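# Lift part from cabinet rack onto the bench

## Task

Remove the part from the rack inside the cabinet and set it down on the bench, without dislodging any of the rack's rods, then release it.

## Robot and tools

Robot: two arms, left_arm and right_arm, each with a parallel two-finger gripper. Both arms report in one shared world frame with its origin on the table surface midway between the arms: +x points out across the table, +z is up, and left_arm sits on the +y side. The arm names are labels only and do not match the left or right of any image. A gripper's own frame has its fingers pointing along +z and closing along y. The reported hand position is the point between the finger pads, roughly 1 cm behind the tips, and it can be slightly wrong, more so at long reach.

Cameras: cam_high and cam_low are fixed (504x504); cam_left_wrist and cam_right_wrist are fisheye views on the hands (616x616). Pictures arrive in that order. Calibration lines give intrinsics and T_world_to_cam, accurate to a few degrees and millimetres; a result notes any camera whose numbers changed.

execute_actions takes "actions", a list holding at most one item, plus optional "pictures" (boolean). An empty list only reports the state. An item with "rows" and optional "steps" (1 to 15, default 15, each 1/30 s) is a motion; each row runs for one step and the final row repeats to fill the remaining steps. An item with only "steps" (up to 300) is a wait counted from the previous result, so time spent replying is included. A refused call moves nothing.

A row is always 14 numbers, each in [-1, 1], covering both arms even when one is idle: dx, dy, dz, rx, ry, rz, opening for left_arm, then the same seven for right_arm. The first six are an offset, not a pose: they are expressed in that gripper's own axes and measured from the gripper's pose in the most recent result showing it (or from its current pose if no result has shown it yet in this scene, or for later calls within one reply). Every row is measured from that same base, not from the row before. Scale: 1.0 equals 0.6 m of translation or 180 degrees; rx, ry, rz form a single rotation vector. Opening is absolute: +1 is fully open (0.094 m), -1 fully closed. All-zero offsets are not a pause; they pull the hand back to the base pose.

move takes "target" (one 14-number row, same layout and same offset rule) and optional "speed" in m/s, 0.002 to 0.5 (default 0.25; rotation capped at twice that value in rad/s). Both grippers travel straight-line paths that finish together, lasting 0.5 to 10 s; if longer is needed, motion stops at 10 s short of the goal. Rotation takes the shorter direction. Openings are sent when the move begins. Paths ignore obstacles and the other arm, and hands may lag, wander or overshoot speed, notably with a nearly straight arm. The result has a "move:" line with the ending (done, off_target, moving, held, fault), which limits acted (paced means the sent pose was clipped; held means a safety check blocked steps, after which the arm may jump quickly), and each gripper's remaining distance. If only one arm is named, the other finished normally.

wait takes "seconds" (0 to 10) and lets the scene run without new commands. zoom_image takes "camera" and "region" [x0, y0, x1, y1] in that camera's pixels, top-left origin, at most 504x504, and returns an enlarged crop of its latest image. finished_scene takes "scene", the number of the scene being ended; it is irreversible and reports success. Replying without any tool call ends everything.

Results: the state line lists each gripper's end_effector_position (m) and end_effector_quat_wxyz. grip_measured is the finger opening on the command scale; the last joint value gives it in metres. "pose unreachable" means a clearance check altered or blocked that arm's command; HELD marks steps where a row was partly or fully withheld. A "Hand target" line shows where the controller is currently driving each hand. FAULT lines report arm stops; MOTOR HOT warns from 75 °C.

Control behaviour: each step the commanded pose is clipped to within 70 mm and 16 degrees of the measured one, then reached by damped IK, favouring position over orientation. After an action ends, an arm only finishes its last clipped pose, so long reaches need several calls; check the result and send the remainder. Arms tend to settle a centimetre or more low and can sag further on repeated zero offsets; to hold an arm, send the correction back to its desired pose in the first call of a reply and zeros afterward, raising the aim if it still droops. The simulation keeps running while you think and write, and the fingers continue moving between calls.

Gripping: command an opening below grip_measured to hold; about 0.03 below is firm, less is gentler. Readings may carry a fixed offset of about 1 mm per gripper. Pad force tops out near 50 to 62 N and is weaker on very thin parts. Something may briefly pull on a held part or shove loose items, so grip securely.

Heat: holding loads warms motors. At 90 °C the arm halts for 10 s; at 100 °C it drops everything and sags. Avoid holding weight longer than needed.

Avoid: knocking anything off the table, dropping or slamming the part, striking the rack rods, pressing hard into surfaces (faster moves and targets set deeper past contact push harder), and letting the two arms collide or press on each other. Move smoothly and efficiently; finish by opening the gripper so the part rests on the bench.

Each tool is called after "Emit:" by a JSON object that holds its "method" and its "body", one argument or row to a line.

## Session

Emit:
{"method": "execute_actions", "body": {
  "actions": []
}}

Scene clock: 0.00 s of 4320.00 s.
left_arm: end_effector_position=(+0.1195, +0.2001, +0.1301) grip_measured=+1.000 end_effector_quat_wxyz=(+0.065, +0.876, +0.478, -0.024) | right_arm: end_effector_position=(+0.4443, -0.5282, +0.1523) grip_measured=+1.000 end_effector_quat_wxyz=(+0.079, +0.238, +0.900, -0.358)
Joint positions: left_arm=[-1.011  0.984  0.894 -1.36   0.066  1.212  0.094] | right_arm=[-0.285  2.531  2.621 -1.462  0.728  0.182  0.094]
Joint velocities: left_arm=[-0.017 -0.002 -0.027 -0.022 -0.037 -0.037  0.   ] | right_arm=[-0.017 -0.012 -0.007 -0.051 -0.066 -0.022  0.   ]
Motor temperatures (°C, as the motors report them): left_arm=[25 26 27 25 25 27] | right_arm=[25 25 25 29 28 27]
Hand target (left_arm): +0.119, +0.199, +0.132; +0.068, +0.875, +0.478, -0.027
Hand target (right_arm): +0.445, -0.530, +0.168; +0.097, +0.247, +0.893, -0.364

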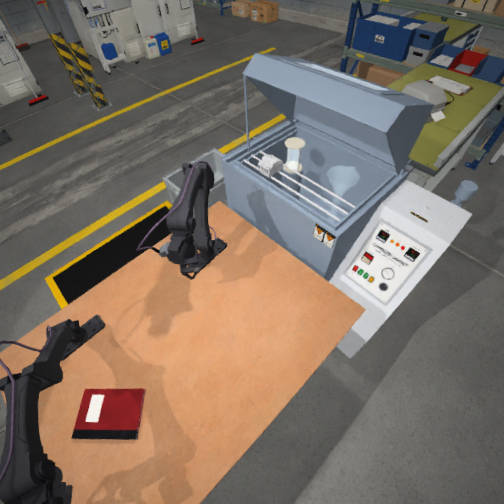

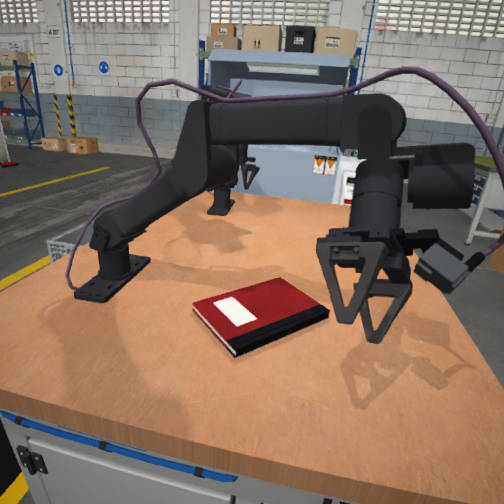

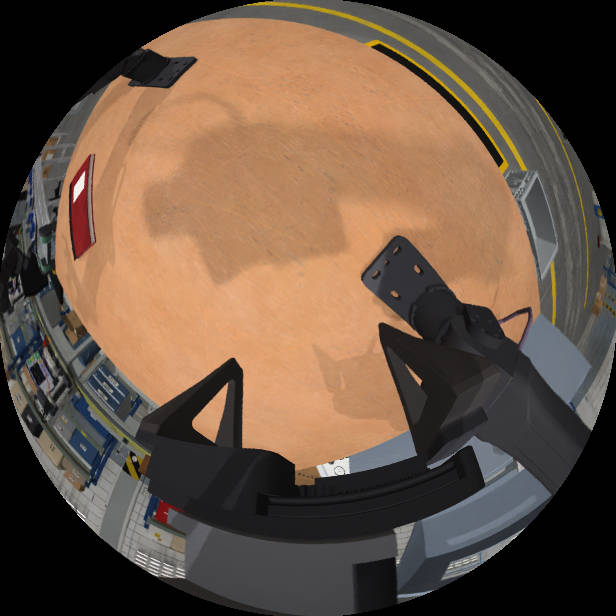

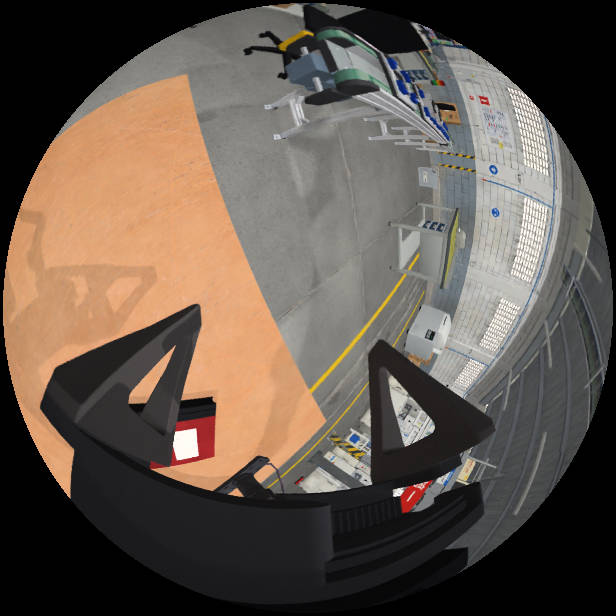

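Emit:
{"method": "zoom_image", "body": {
  "camera": "cam_high",
  "region": [220,120,380,240]
}}

Emit:
{"method": "zoom_image", "body": {
  "camera": "cam_low",
  "region": [190,40,370,200]
}}

Region (220, 120, 380, 240) of cam_high's 504x504 image, scaled by 3.150, with more detail than that image has; it fills the top 378 rows of this view, and the rest is white.

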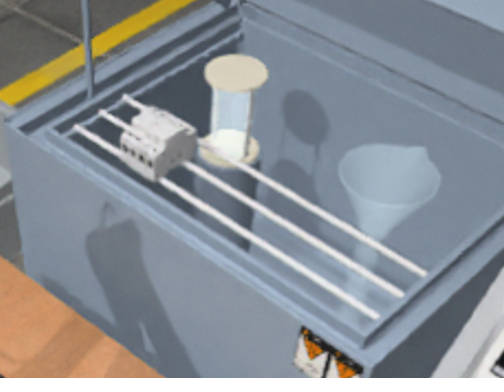

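Region (190, 40, 370, 200) of cam_low's 504x504 image, scaled by 2.800, with more detail than that image has.

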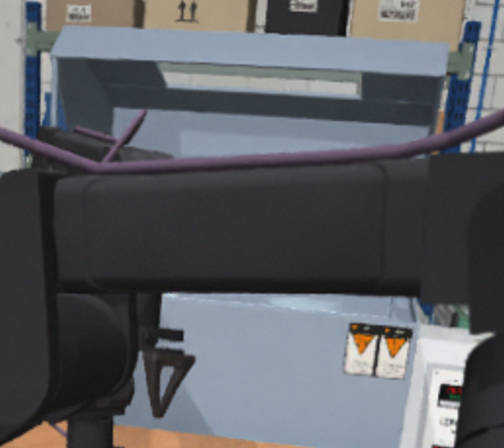

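Emit:
{"method": "move", "body": {
  "target": [0.44,0.072,-0.42,0,0,-0.32,1,0,0,0,0,0,0,1],
  "speed": 0.4
}}

Scene clock: 17.53 s of 4320.00 s.
left_arm: end_effector_position=(+0.2928, +0.4266, +0.3579) grip_measured=+1.000 end_effector_quat_wxyz=(+0.198, +0.526, +0.797, +0.222) | right_arm: end_effector_position=(+0.4446, -0.5274, +0.1515) grip_measured=+1.000 end_effector_quat_wxyz=(+0.079, +0.238, +0.901, -0.354)
Joint positions: left_arm=[ 0.335  1.359  1.948 -1.562  0.092  1.558  0.094] | right_arm=[-0.285  2.531  2.621 -1.462  0.721  0.182  0.094]
Joint velocities: left_arm=[-0.007  0.012 -0.007 -0.022  0.022 -0.007  0.   ] | right_arm=[ 0.002 -0.022 -0.002 -0.051 -0.081 -0.022  0.   ]
Motor temperatures (°C, as the motors report them): left_arm=[25 26 28 26 25 27] | right_arm=[25 33 26 29 28 27]
Hand target (left_arm): +0.292, +0.427, +0.360; +0.203, +0.517, +0.803, +0.215
Hand target (right_arm): +0.444, -0.528, +0.152; +0.079, +0.238, +0.900, -0.358
Off the commanded pose (left_arm): 0.005 m, 36 deg; orientation clipped at the last step of the last action.
Off the commanded pose (right_arm): 0.001 m, 0 deg.
joint sent to its limit (left arm) — the command would take joint 4 (wrist pitch) past its lower limit, so that joint was sent only as far as its limit.
After step 90, 12.57 s passed at rest.
move: off_target (left_arm); limits=paced
camera_calibration (this result's frames):
cam_left_wrist: T_world_to_cam=[[-0.832918, -0.0685694, -0.549131, 0.468617], [-0.39341, 0.77124, 0.500418, -0.361466], [0.389199, 0.632841, -0.669356, -0.0266454], [0, 0, 0, 1]] pos_world=[0.258486, 0.327772, 0.420381]
cam_right_wrist: T_world_to_cam=[[-0.219877, -0.692237, 0.687359, -0.37582], [-0.747225, 0.572482, 0.337518, 0.59505], [-0.627143, -0.4394, -0.643133, 0.236632], [0, 0, 0, 1]] pos_world=[0.510405, -0.496836, 0.209669]

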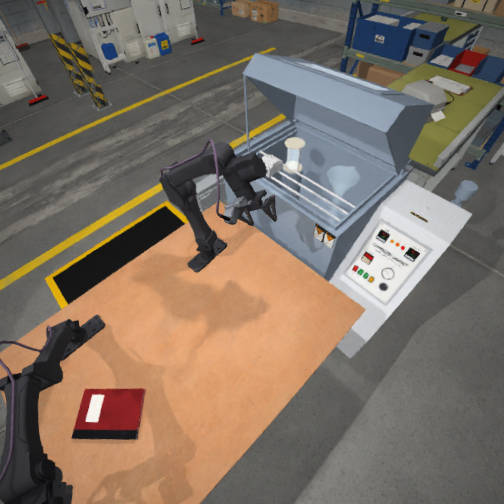

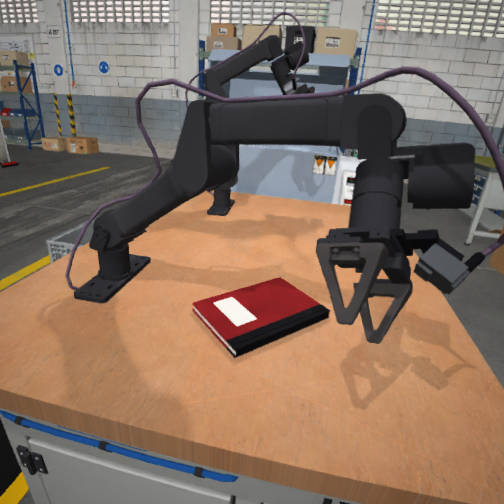

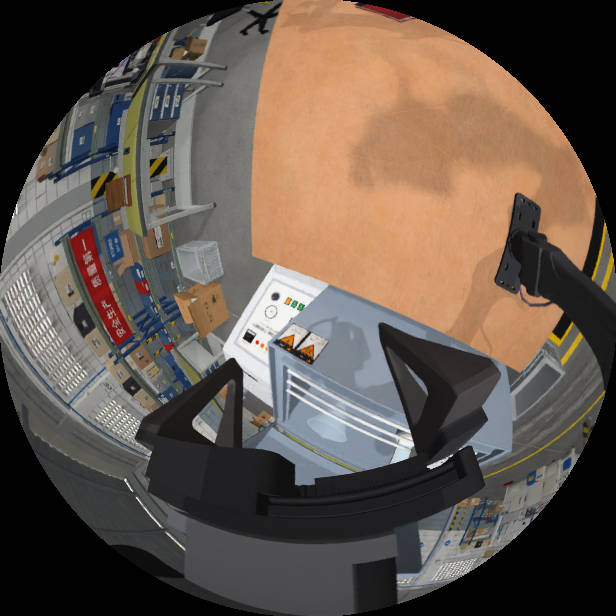

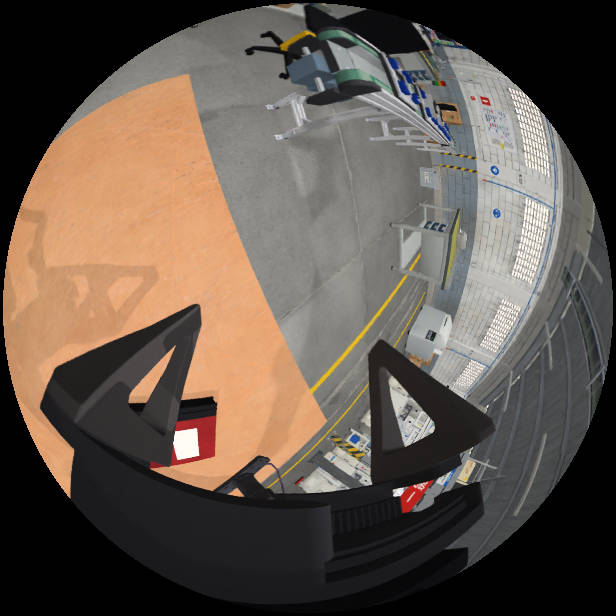

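Emit:
{"method": "move", "body": {
  "target": [0.577,-0.135,-0.25,0.156,0.148,0.172,1,0,0,0,0,0,0,1],
  "speed": 0.3
}}

Scene clock: 30.90 s of 4320.00 s.
left_arm: end_effector_position=(+0.0258, +0.6957, +0.4107) grip_measured=+1.000 end_effector_quat_wxyz=(-0.263, +0.241, +0.884, +0.302) | right_arm: end_effector_position=(+0.4450, -0.5266, +0.1508) grip_measured=+1.000 end_effector_quat_wxyz=(+0.079, +0.238, +0.902, -0.351)
Joint positions: left_arm=[ 1.297  1.725  2.436 -1.566 -0.452  2.086  0.094] | right_arm=[-0.285  2.531  2.621 -1.462  0.715  0.182  0.094]
Joint velocities: left_arm=[-0.022  0.017 -0.002  0.051  0.007 -0.037  0.   ] | right_arm=[ 0.002  0.002  0.017 -0.051 -0.037  0.022  0.   ]
Motor temperatures (°C, as the motors report them): left_arm=[25 27 29 26 25 27] | right_arm=[25 34 27 29 28 27]
Hand target (left_arm): +0.026, +0.694, +0.411; -0.271, +0.246, +0.882, +0.297
Hand target (right_arm): +0.445, -0.527, +0.152; +0.079, +0.238, +0.901, -0.354
Off the commanded pose (left_arm): 0.005 m, 59 deg; orientation clipped at the last step of the last action.
Off the commanded pose (right_arm): 0.001 m, 0 deg.
joint sent to its limit (left arm) — the command would take joint 4 (wrist pitch) past its lower limit and joint 6 (wrist roll) past its upper limit, so those joints were sent only as far as their limits.
After step 90, 7.70 s passed at rest.
move: off_target (left_arm); limits=paced
camera_calibration (this result's frames):
cam_left_wrist: T_world_to_cam=[[-0.770612, -0.603828, -0.203836, 0.522615], [-0.295613, 0.0553197, 0.953705, -0.391022], [-0.564597, 0.795193, -0.221129, -0.330055], [0, 0, 0, 1]] pos_world=[0.100794, 0.599658, 0.406463]
cam_right_wrist: T_world_to_cam=[[-0.220107, -0.696728, 0.682732, -0.376236], [-0.748506, 0.569447, 0.339808, 0.593743], [-0.625533, -0.436235, -0.646844, 0.238246], [0, 0, 0, 1]] pos_world=[0.510639, -0.496308, 0.209218]

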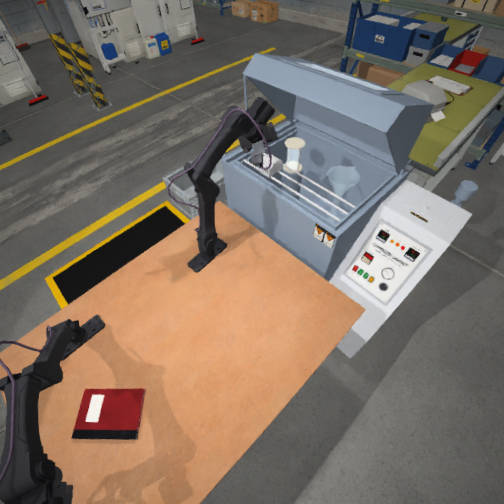

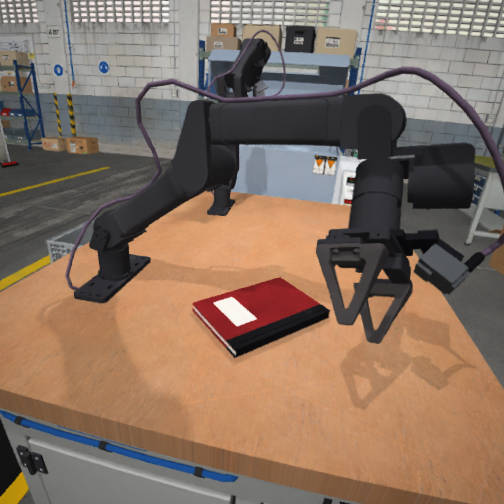

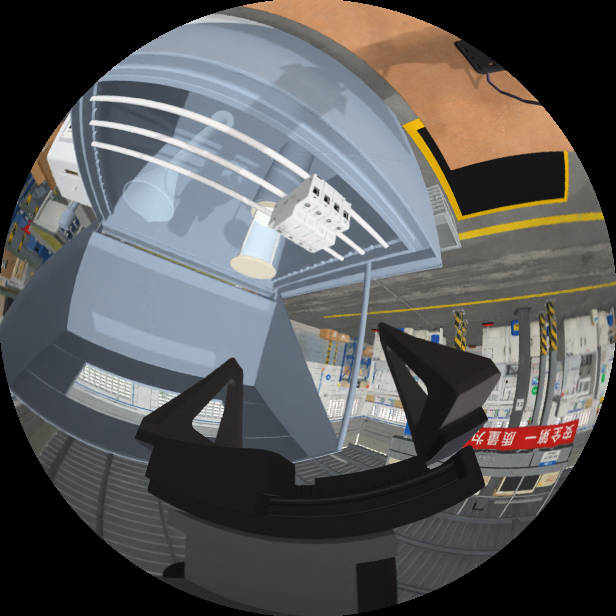

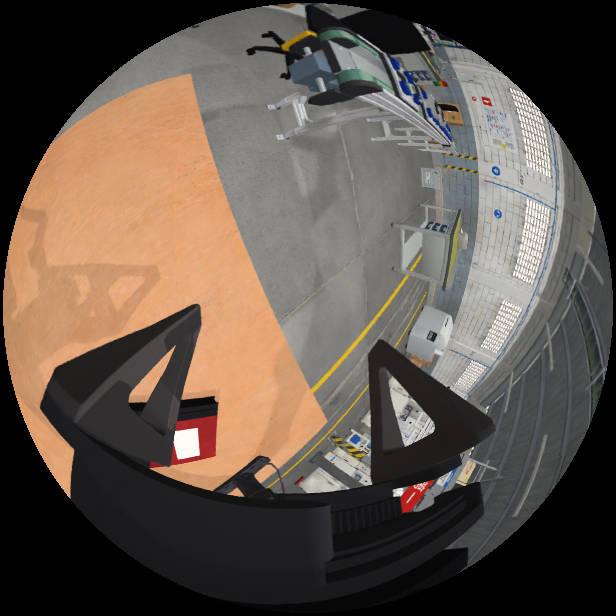

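Emit:
{"method": "move", "body": {
  "target": [0,0,0,0.143,-0.072,-0.687,1,0,0,0,0,0,0,1],
  "speed": 0.5
}}

Scene clock: 46.10 s of 4320.00 s.
left_arm: end_effector_position=(+0.0273, +0.6982, +0.4066) grip_measured=+1.000 end_effector_quat_wxyz=(+0.248, -0.653, +0.664, +0.267) | right_arm: end_effector_position=(+0.4454, -0.5259, +0.1501) grip_measured=+1.000 end_effector_quat_wxyz=(+0.079, +0.238, +0.903, -0.349)
Joint positions: left_arm=[ 1.504  1.725  2.466 -1.566 -0.006  0.039  0.094] | right_arm=[-0.285  2.531  2.621 -1.462  0.709  0.182  0.094]
Joint velocities: left_arm=[ 0.012  0.002 -0.012  0.11  -0.007 -0.022  0.   ] | right_arm=[ 0.007 -0.002 -0.012 -0.051 -0.022  0.022  0.   ]
Motor temperatures (°C, as the motors report them): left_arm=[25 27 29 27 25 27] | right_arm=[25 35 27 29 28 27]
Hand target (left_arm): +0.027, +0.695, +0.411; -0.256, +0.657, -0.658, -0.264
Hand target (right_arm): +0.445, -0.527, +0.151; +0.079, +0.238, +0.902, -0.352
Off the commanded pose (left_arm): 0.005 m, 13 deg.
Off the commanded pose (right_arm): 0.001 m, 0 deg.
joint sent to its limit (left arm) — the command would take joint 4 (wrist pitch) past its lower limit, so that joint was sent only as far as its limit.
After step 90, 9.10 s passed at rest.
move: off_target (left_arm); limits=paced
camera_calibration (this result's frames):
cam_left_wrist: T_world_to_cam=[[0.949876, -0.228134, -0.213754, 0.219235], [-0.265638, -0.949485, -0.167076, 0.769603], [-0.16484, 0.215483, -0.962494, 0.363126], [0, 0, 0, 1]] pos_world=[0.0560478, 0.702494, 0.524951]
cam_right_wrist: T_world_to_cam=[[-0.220312, -0.700929, 0.678352, -0.376615], [-0.749711, 0.566575, 0.341945, 0.592512], [-0.624016, -0.433233, -0.650317, 0.239768], [0, 0, 0, 1]] pos_world=[0.510859, -0.495808, 0.208796]

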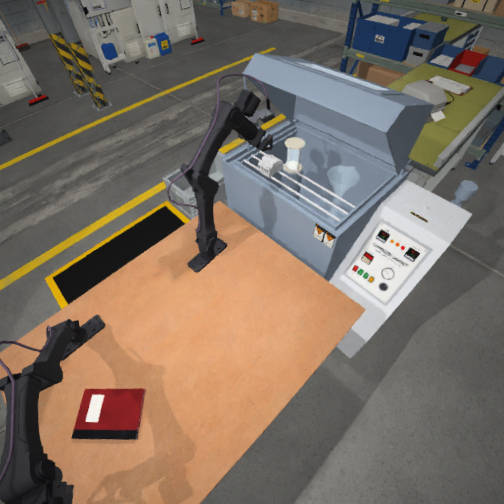

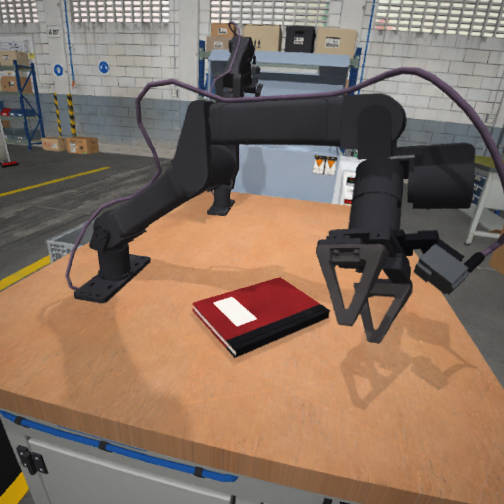

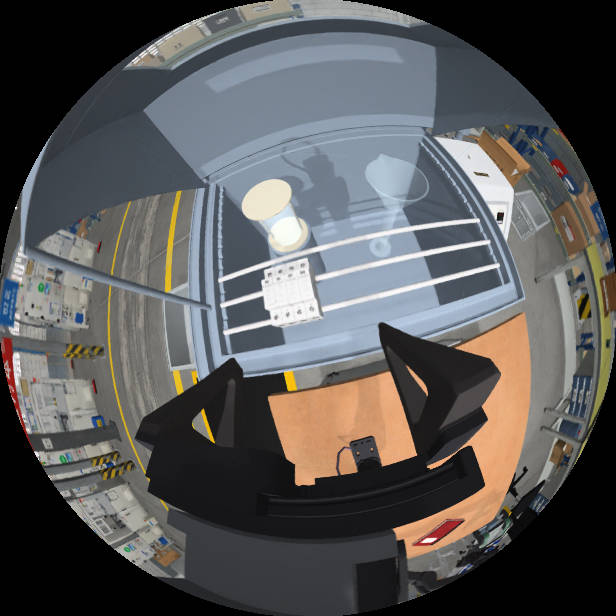

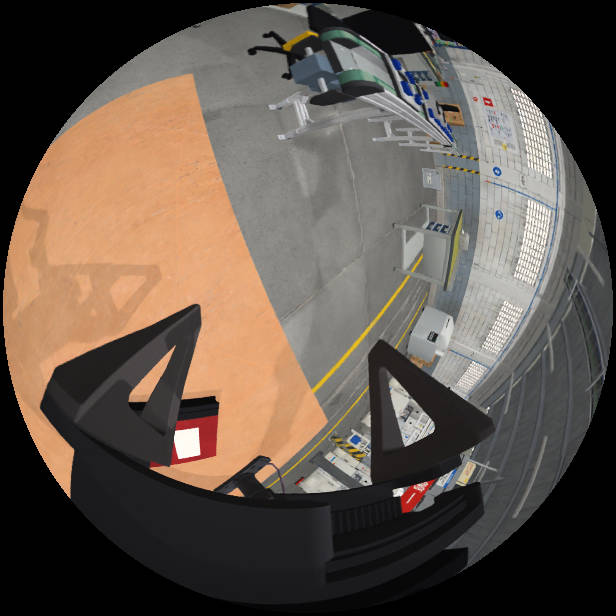

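Emit:
{"method": "move", "body": {
  "target": [0.108,0.067,0.258,0,0,0,1,0,0,0,0,0,0,1]
}}

Scene clock: 53.57 s of 4320.00 s.
left_arm: end_effector_position=(-0.0183, +0.7581, +0.2416) grip_measured=+1.000 end_effector_quat_wxyz=(+0.234, -0.660, +0.666, +0.257) | right_arm: end_effector_position=(+0.4457, -0.5251, +0.1493) grip_measured=+1.000 end_effector_quat_wxyz=(+0.080, +0.238, +0.904, -0.346)
Joint positions: left_arm=[ 1.64   1.585  1.534 -0.813  0.074  0.137  0.094] | right_arm=[-0.285  2.531  2.621 -1.462  0.702  0.182  0.094]
Joint velocities: left_arm=[ 0.007 -0.012  0.007 -0.007  0.022  0.007  0.   ] | right_arm=[ 0.002  0.002 -0.002 -0.007  0.007 -0.007  0.   ]
Motor temperatures (°C, as the motors report them): left_arm=[25 28 29 28 25 27] | right_arm=[25 35 27 29 28 27]
Hand target (left_arm): -0.018, +0.757, +0.252; -0.247, +0.652, -0.665, -0.268
Hand target (right_arm): +0.445, -0.526, +0.150; +0.079, +0.238, +0.903, -0.349
Off the commanded pose (left_arm): 0.009 m, 2 deg.
Off the commanded pose (right_arm): 0.001 m, 0 deg.
After step 90, 2.97 s passed at rest.
move: done
camera_calibration (this result's frames):
cam_left_wrist: T_world_to_cam=[[0.951412, -0.226755, -0.208322, 0.238626], [-0.257165, -0.957235, -0.132545, 0.784491], [-0.169358, 0.179678, -0.969037, 0.212547], [0, 0, 0, 1]] pos_world=[0.0107085, 0.766861, 0.359658]
cam_right_wrist: T_world_to_cam=[[-0.220517, -0.705365, 0.673671, -0.377005], [-0.750991, 0.56351, 0.344194, 0.591204], [-0.622403, -0.43002, -0.653986, 0.241387], [0, 0, 0, 1]] pos_world=[0.511093, -0.495273, 0.208352]

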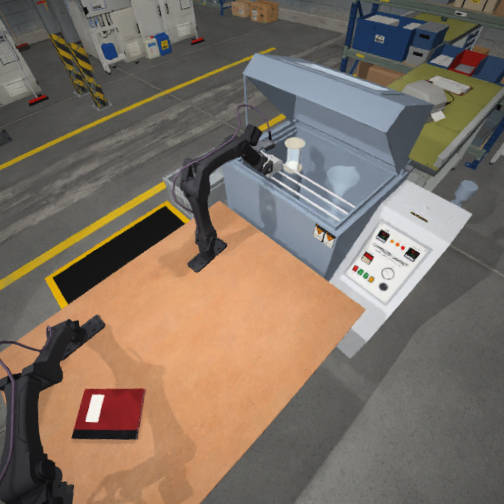

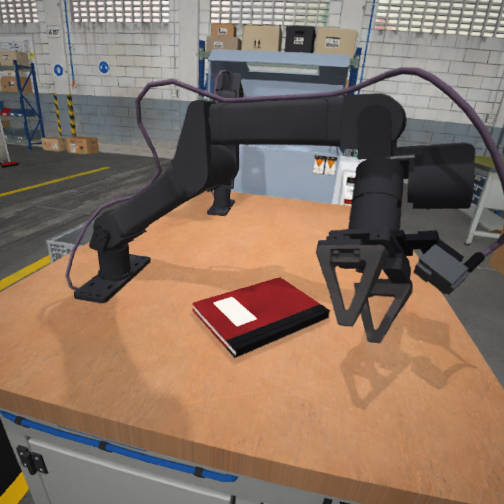

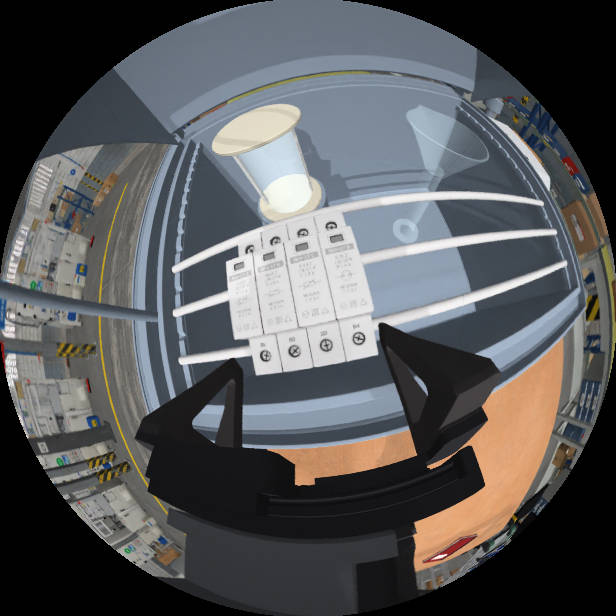

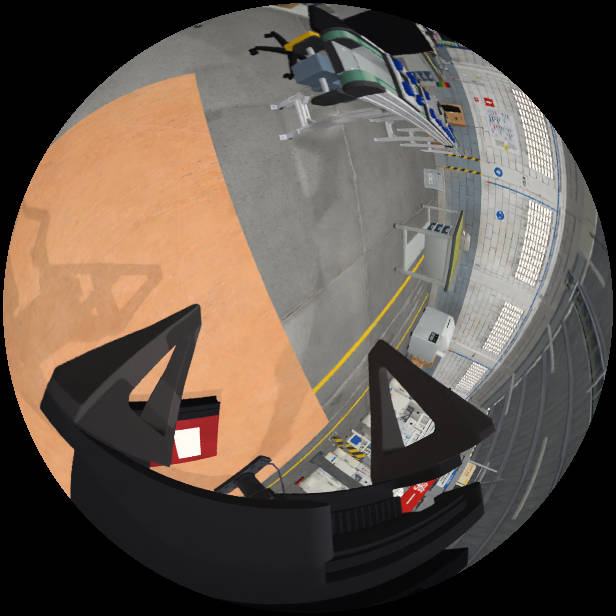

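Emit:
{"method": "move", "body": {
  "target": [0,0,0.112,0,0,0,1,0,0,0,0,0,0,1],
  "speed": 0.06
}}

Scene clock: 58.57 s of 4320.00 s.
left_arm: end_effector_position=(-0.0223, +0.7993, +0.1979) grip_measured=+1.000 end_effector_quat_wxyz=(+0.237, -0.658, +0.667, +0.259) | right_arm: end_effector_position=(+0.4461, -0.5243, +0.1486) grip_measured=+1.000 end_effector_quat_wxyz=(+0.080, +0.238, +0.905, -0.343)
Joint positions: left_arm=[ 1.635  1.721  1.503 -0.639  0.074  0.135  0.094] | right_arm=[-0.285  2.531  2.621 -1.462  0.696  0.182  0.094]
Joint velocities: left_arm=[ 0.007  0.007 -0.002  0.007 -0.066 -0.051  0.   ] | right_arm=[-0.002 -0.002  0.007  0.051  0.051  0.007  0.   ]
Motor temperatures (°C, as the motors report them): left_arm=[25 28 29 28 25 27] | right_arm=[25 36 27 29 28 27]
Hand target (left_arm): -0.021, +0.802, +0.191; -0.235, +0.660, -0.666, -0.257
Hand target (right_arm): +0.446, -0.525, +0.149; +0.080, +0.238, +0.904, -0.346
Off the commanded pose (left_arm): 0.008 m, 0 deg.
Off the commanded pose (right_arm): 0.001 m, 0 deg.
After step 90, 0.57 s passed at rest.
move: done
camera_calibration (this result's frames):
cam_left_wrist: T_world_to_cam=[[0.950668, -0.228979, -0.20928, 0.244586], [-0.260692, -0.955377, -0.138906, 0.816798], [-0.168135, 0.186611, -0.96794, 0.156359], [0, 0, 0, 1]] pos_world=[0.00670127, 0.807177, 0.315991]
cam_right_wrist: T_world_to_cam=[[-0.220697, -0.709514, 0.669241, -0.377359], [-0.752195, 0.56061, 0.346293, 0.589972], [-0.620883, -0.426974, -0.657418, 0.242914], [0, 0, 0, 1]] pos_world=[0.511313, -0.494768, 0.207937]

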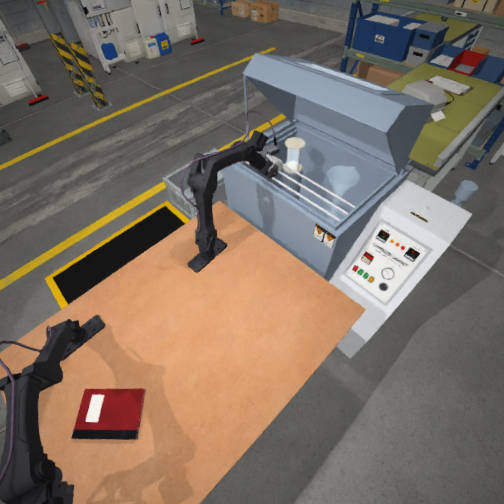

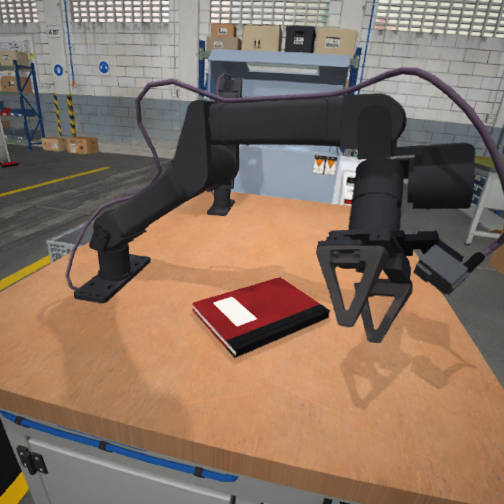

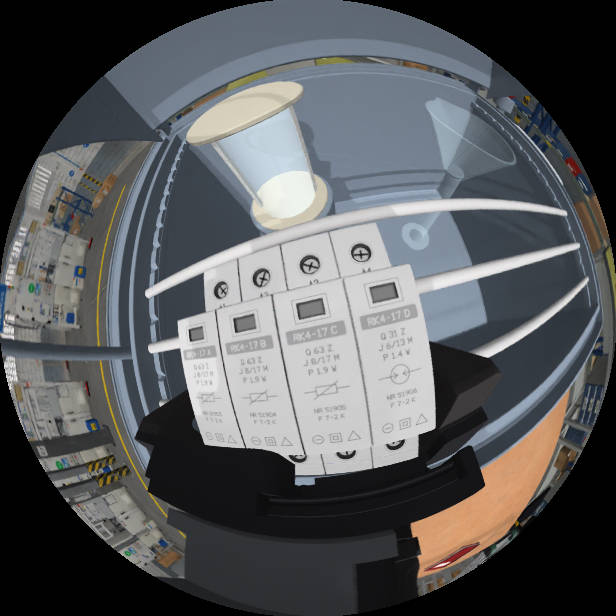

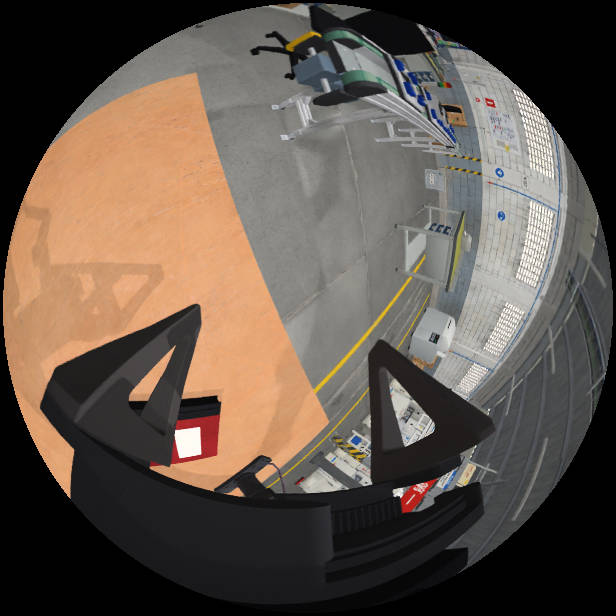

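Straddling the part. Close.

Emit:
{"method": "execute_actions", "body": {
  "actions": [
    {"rows":[[0,0,0,0,0,0,0.3,0,0,0,0,0,0,1]],"steps":15}
  ],
  "pictures": false
}}

Scene clock: 61.77 s of 4320.00 s.
left_arm: end_effector_position=(-0.0212, +0.7993, +0.1978) grip_measured=+0.507 end_effector_quat_wxyz=(+0.238, -0.657, +0.667, +0.258) | right_arm: end_effector_position=(+0.4464, -0.5236, +0.1480) grip_measured=+1.000 end_effector_quat_wxyz=(+0.080, +0.238, +0.906, -0.340)
Joint positions: left_arm=[ 1.633  1.721  1.503 -0.64   0.076  0.134  0.071] | right_arm=[-0.285  2.531  2.621 -1.462  0.691  0.182  0.094]
Joint velocities: left_arm=[-0.002 -0.002 -0.002 -0.051 -0.037 -0.037  0.   ] | right_arm=[-0.007 -0.007 -0.022 -0.022 -0.022  0.051  0.   ]
Motor temperatures (°C, as the motors report them): left_arm=[25 28 29 28 25 27] | right_arm=[25 36 27 29 28 27]
Hand target (left_arm): -0.022, +0.799, +0.198; -0.237, +0.658, -0.666, -0.258
Hand target (right_arm): +0.446, -0.524, +0.149; +0.080, +0.238, +0.905, -0.343
Off the commanded pose (left_arm): 0.001 m, 0 deg.
Off the commanded pose (right_arm): 0.001 m, 0 deg.
Steps of this call (steps 1 to 81: nothing new was sent; steps 82 to 96: all 15 steps of this action). Readings (end_effector_position):
82: left_arm (-0.0216, +0.7993, +0.1978) | right_arm (+0.4461, -0.5242, +0.1486)
83: left_arm (-0.0202, +0.7995, +0.1979) | right_arm (+0.4462, -0.5241, +0.1485)
85: left_arm (-0.0212, +0.7993, +0.1978) | right_arm (+0.4463, -0.5239, +0.1483)
89: left_arm (-0.0212, +0.7993, +0.1978) | right_arm (+0.4464, -0.5237, +0.1481)
96: the state above

Emit:
{"method": "move", "body": {
  "target": [-0.15,0,-0.16,0,0,0,0.3,0,0,0,0,0,0,1],
  "speed": 0.12
}}

Scene clock: 65.27 s of 4320.00 s.
left_arm: end_effector_position=(-0.0183, +0.7947, +0.2995) grip_measured=+0.507 end_effector_quat_wxyz=(+0.209, -0.669, +0.679, +0.221) | right_arm: end_effector_position=(+0.4467, -0.5228, +0.1473) grip_measured=+1.000 end_effector_quat_wxyz=(+0.080, +0.238, +0.907, -0.337)
Joint positions: left_arm=[ 1.627  1.936  2.27  -1.291  0.07   0.133  0.071] | right_arm=[-0.285  2.531  2.621 -1.462  0.684  0.182  0.094]
Joint velocities: left_arm=[-0.002 -0.002 -0.002 -0.022  0.051 -0.037  0.001] | right_arm=[ 0.012 -0.027 -0.017 -0.007 -0.066  0.037  0.   ]
Motor temperatures (°C, as the motors report them): left_arm=[25 29 29 28 25 27] | right_arm=[25 36 27 29 28 27]
Hand target (left_arm): -0.016, +0.801, +0.329; -0.238, +0.657, -0.667, -0.257
Hand target (right_arm): +0.446, -0.524, +0.148; +0.080, +0.238, +0.906, -0.340
Off the commanded pose (left_arm): 0.031 m, 6 deg.
Off the commanded pose (right_arm): 0.001 m, 0 deg.
move: off_target (left_arm)
camera_calibration (this result's frames):
cam_left_wrist: T_world_to_cam=[[0.951914, -0.252265, -0.173845, 0.26889], [-0.263839, -0.963438, -0.0466489, 0.806301], [-0.155721, 0.0902728, -0.983668, 0.337753], [0, 0, 0, 1]] pos_world=[0.00936852, 0.814163, 0.416594]
cam_right_wrist: T_world_to_cam=[[-0.221013, -0.71748, 0.660588, -0.378012], [-0.754528, 0.554954, 0.350305, 0.587584], [-0.617933, -0.42101, -0.66401, 0.245879], [0, 0, 0, 1]] pos_world=[0.51174, -0.49378, 0.207142]

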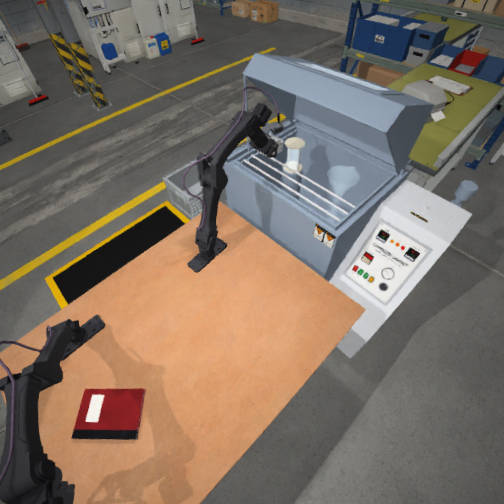

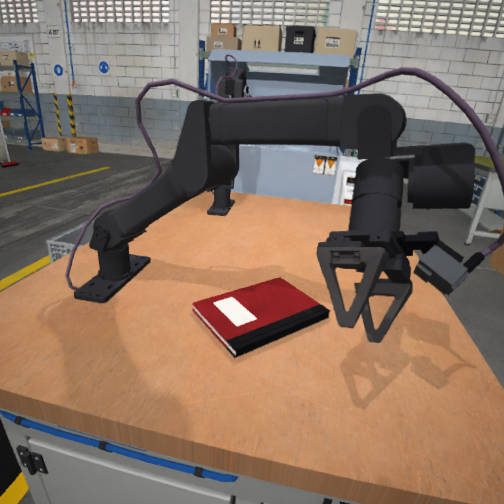

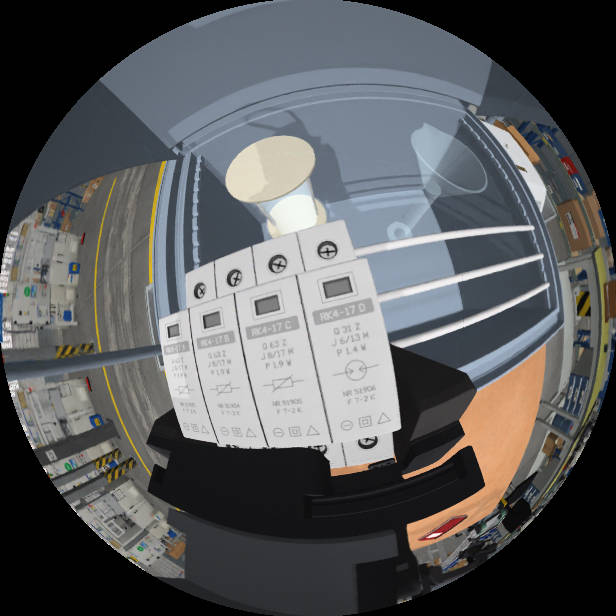

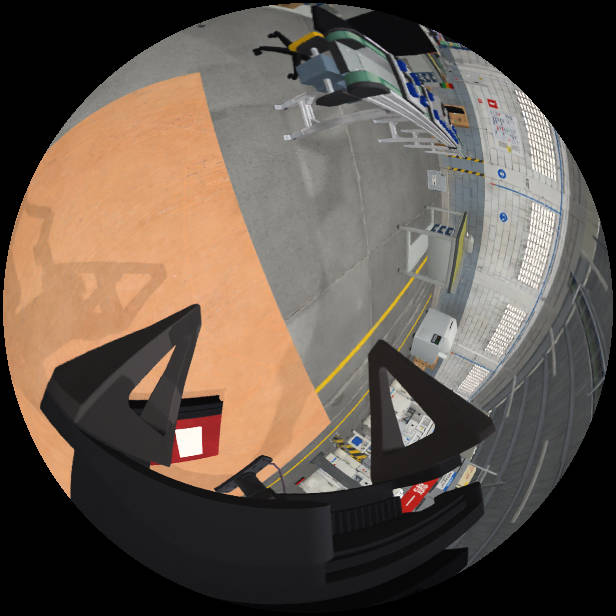

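Emit:
{"method": "move", "body": {
  "target": [0.165,-0.1,-0.26,0,0,0,0.3,0,0,0,0,0,0,1],
  "speed": 0.2
}}

Scene clock: 71.20 s of 4320.00 s.
left_arm: end_effector_position=(+0.0422, +0.6267, +0.3521) grip_measured=+0.507 end_effector_quat_wxyz=(+0.193, -0.672, +0.687, +0.198) | right_arm: end_effector_position=(+0.4471, -0.5221, +0.1467) grip_measured=+1.000 end_effector_quat_wxyz=(+0.080, +0.238, +0.908, -0.335)
Joint positions: left_arm=[ 1.45   1.461  2.025 -1.575 -0.02  -0.007  0.071] | right_arm=[-0.285  2.531  2.621 -1.462  0.679  0.182  0.094]
Joint velocities: left_arm=[-0.002 -0.002 -0.007 -0.051 -0.051  0.051 -0.001] | right_arm=[-0.002 -0.007 -0.007  0.022  0.007 -0.007  0.   ]
Motor temperatures (°C, as the motors report them): left_arm=[25 30 30 29 25 27] | right_arm=[25 36 27 29 28 27]
Hand target (left_arm): +0.042, +0.623, +0.368; -0.210, +0.669, -0.678, -0.219
Hand target (right_arm): +0.447, -0.523, +0.147; +0.080, +0.238, +0.907, -0.337
Off the commanded pose (left_arm): 0.016 m, 3 deg.
Off the commanded pose (right_arm): 0.001 m, 0 deg.
After step 90, 1.43 s passed at rest.
move: off_target (left_arm)
camera_calibration (this result's frames):
cam_left_wrist: T_world_to_cam=[[0.950275, -0.27117, -0.153115, 0.182665], [-0.273377, -0.961882, 0.00686133, 0.64342], [-0.149139, 0.0353379, -0.988185, 0.449873], [0, 0, 0, 1]] pos_world=[0.0694081, 0.65253, 0.468111]
cam_right_wrist: T_world_to_cam=[[-0.22115, -0.721299, 0.656369, -0.378312], [-0.755656, 0.552199, 0.352221, 0.586428], [-0.616503, -0.418095, -0.667173, 0.247317], [0, 0, 0, 1]] pos_world=[0.511946, -0.493299, 0.206762]

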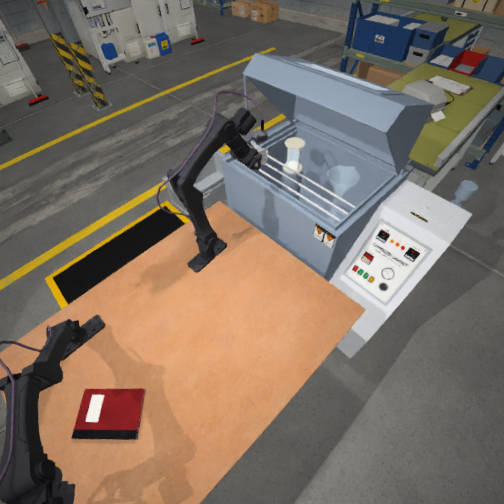

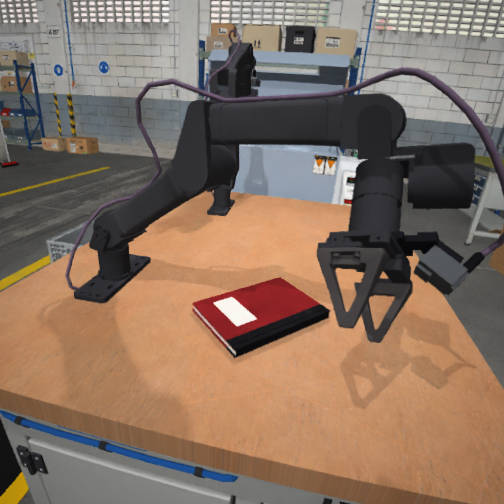

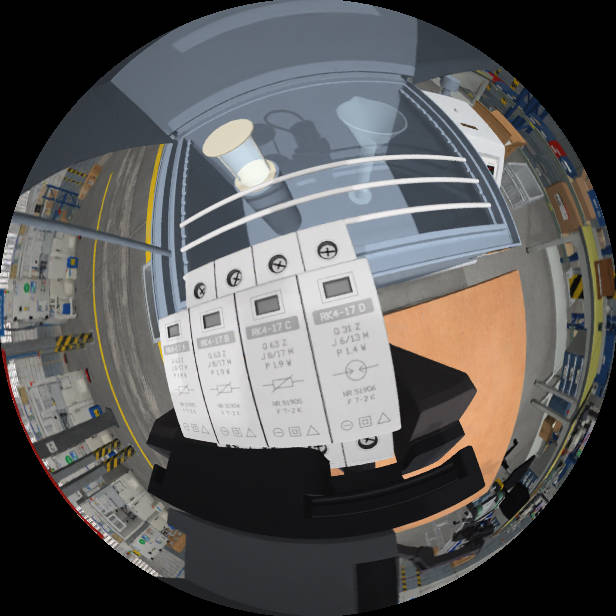

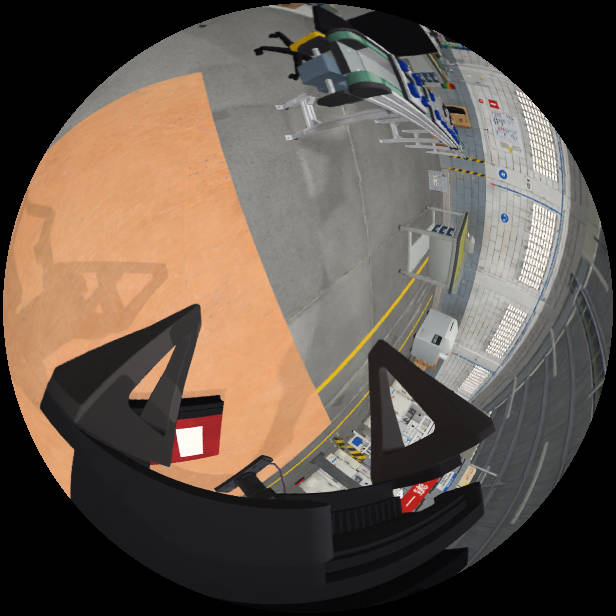

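Emit:
{"method": "move", "body": {
  "target": [0.413,-0.61,-0.17,0.306,-0.054,0.388,0.3,0,0,0,0,0,0,1],
  "speed": 0.25
}}

Scene clock: 81.37 s of 4320.00 s.
left_arm: end_effector_position=(+0.3796, +0.3608, +0.2735) grip_measured=+0.506 end_effector_quat_wxyz=(+0.312, -0.017, +0.950, -0.008) | right_arm: end_effector_position=(+0.4474, -0.5213, +0.1461) grip_measured=+1.000 end_effector_quat_wxyz=(+0.081, +0.238, +0.909, -0.332)
Joint positions: left_arm=[ 0.047  1.363  1.516 -1.093  0.083  0.069  0.071] | right_arm=[-0.285  2.531  2.621 -1.462  0.673  0.182  0.094]
Joint velocities: left_arm=[-0.002 -0.002  0.002 -0.007  0.037 -0.022 -0.001] | right_arm=[ 0.002 -0.022  0.002  0.037  0.037  0.007  0.   ]
Motor temperatures (°C, as the motors report them): left_arm=[25 29 30 29 25 27] | right_arm=[25 37 27 29 28 27]
Hand target (left_arm): +0.396, +0.358, +0.307; +0.377, -0.003, +0.926, -0.009
Hand target (right_arm): +0.447, -0.522, +0.147; +0.080, +0.238, +0.908, -0.335
Off the commanded pose (left_arm): 0.037 m, 8 deg.
Off the commanded pose (right_arm): 0.001 m, 0 deg.
After step 90, 3.50 s passed at rest.
move: off_target (left_arm)
camera_calibration (this result's frames):
cam_left_wrist: T_world_to_cam=[[-0.214475, -0.967435, -0.134426, 0.46618], [-0.971205, 0.22585, -0.0758478, 0.339443], [0.103738, 0.114288, -0.988017, 0.307369], [0, 0, 0, 1]] pos_world=[0.397767, 0.339207, 0.392099]
cam_right_wrist: T_world_to_cam=[[-0.221277, -0.725096, 0.652129, -0.378601], [-0.756784, 0.549432, 0.354121, 0.585273], [-0.615072, -0.415162, -0.670318, 0.248756], [0, 0, 0, 1]] pos_world=[0.512153, -0.492816, 0.206385]

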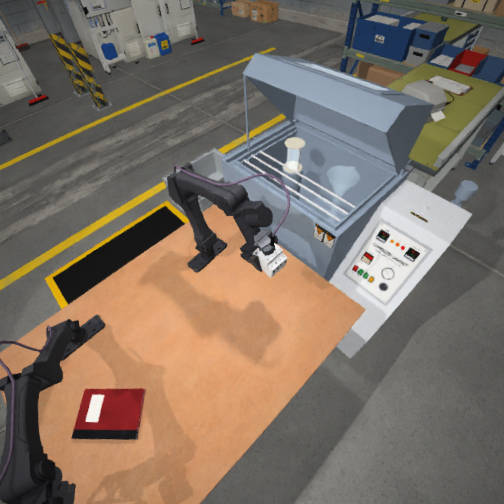

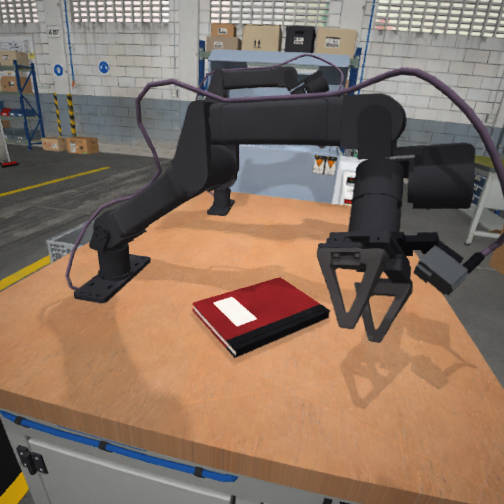

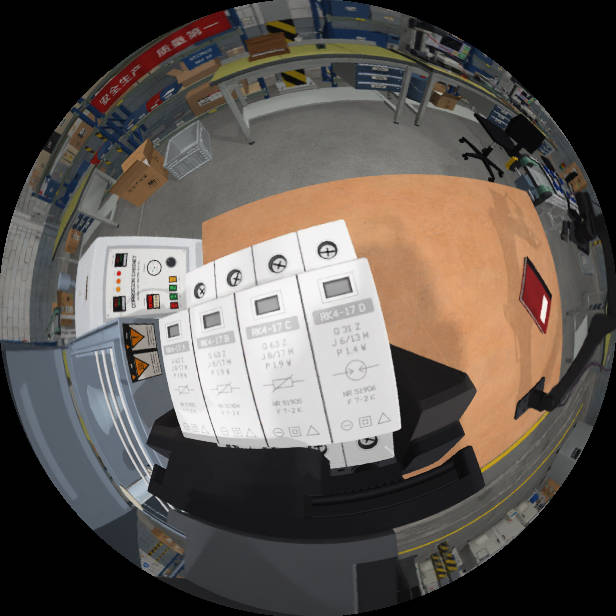

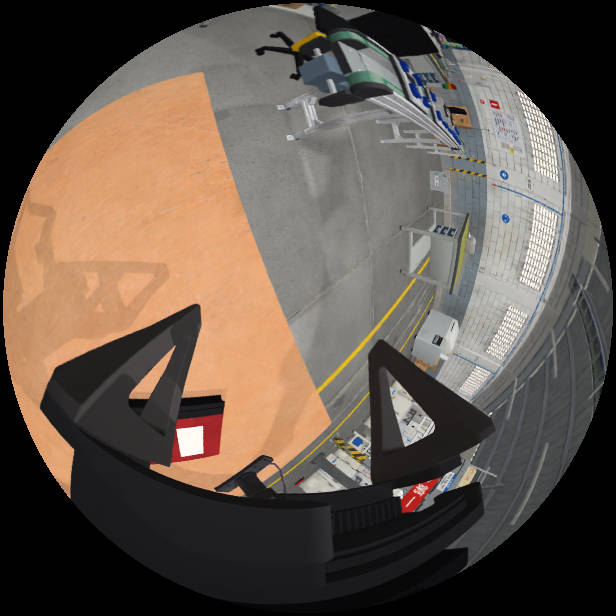

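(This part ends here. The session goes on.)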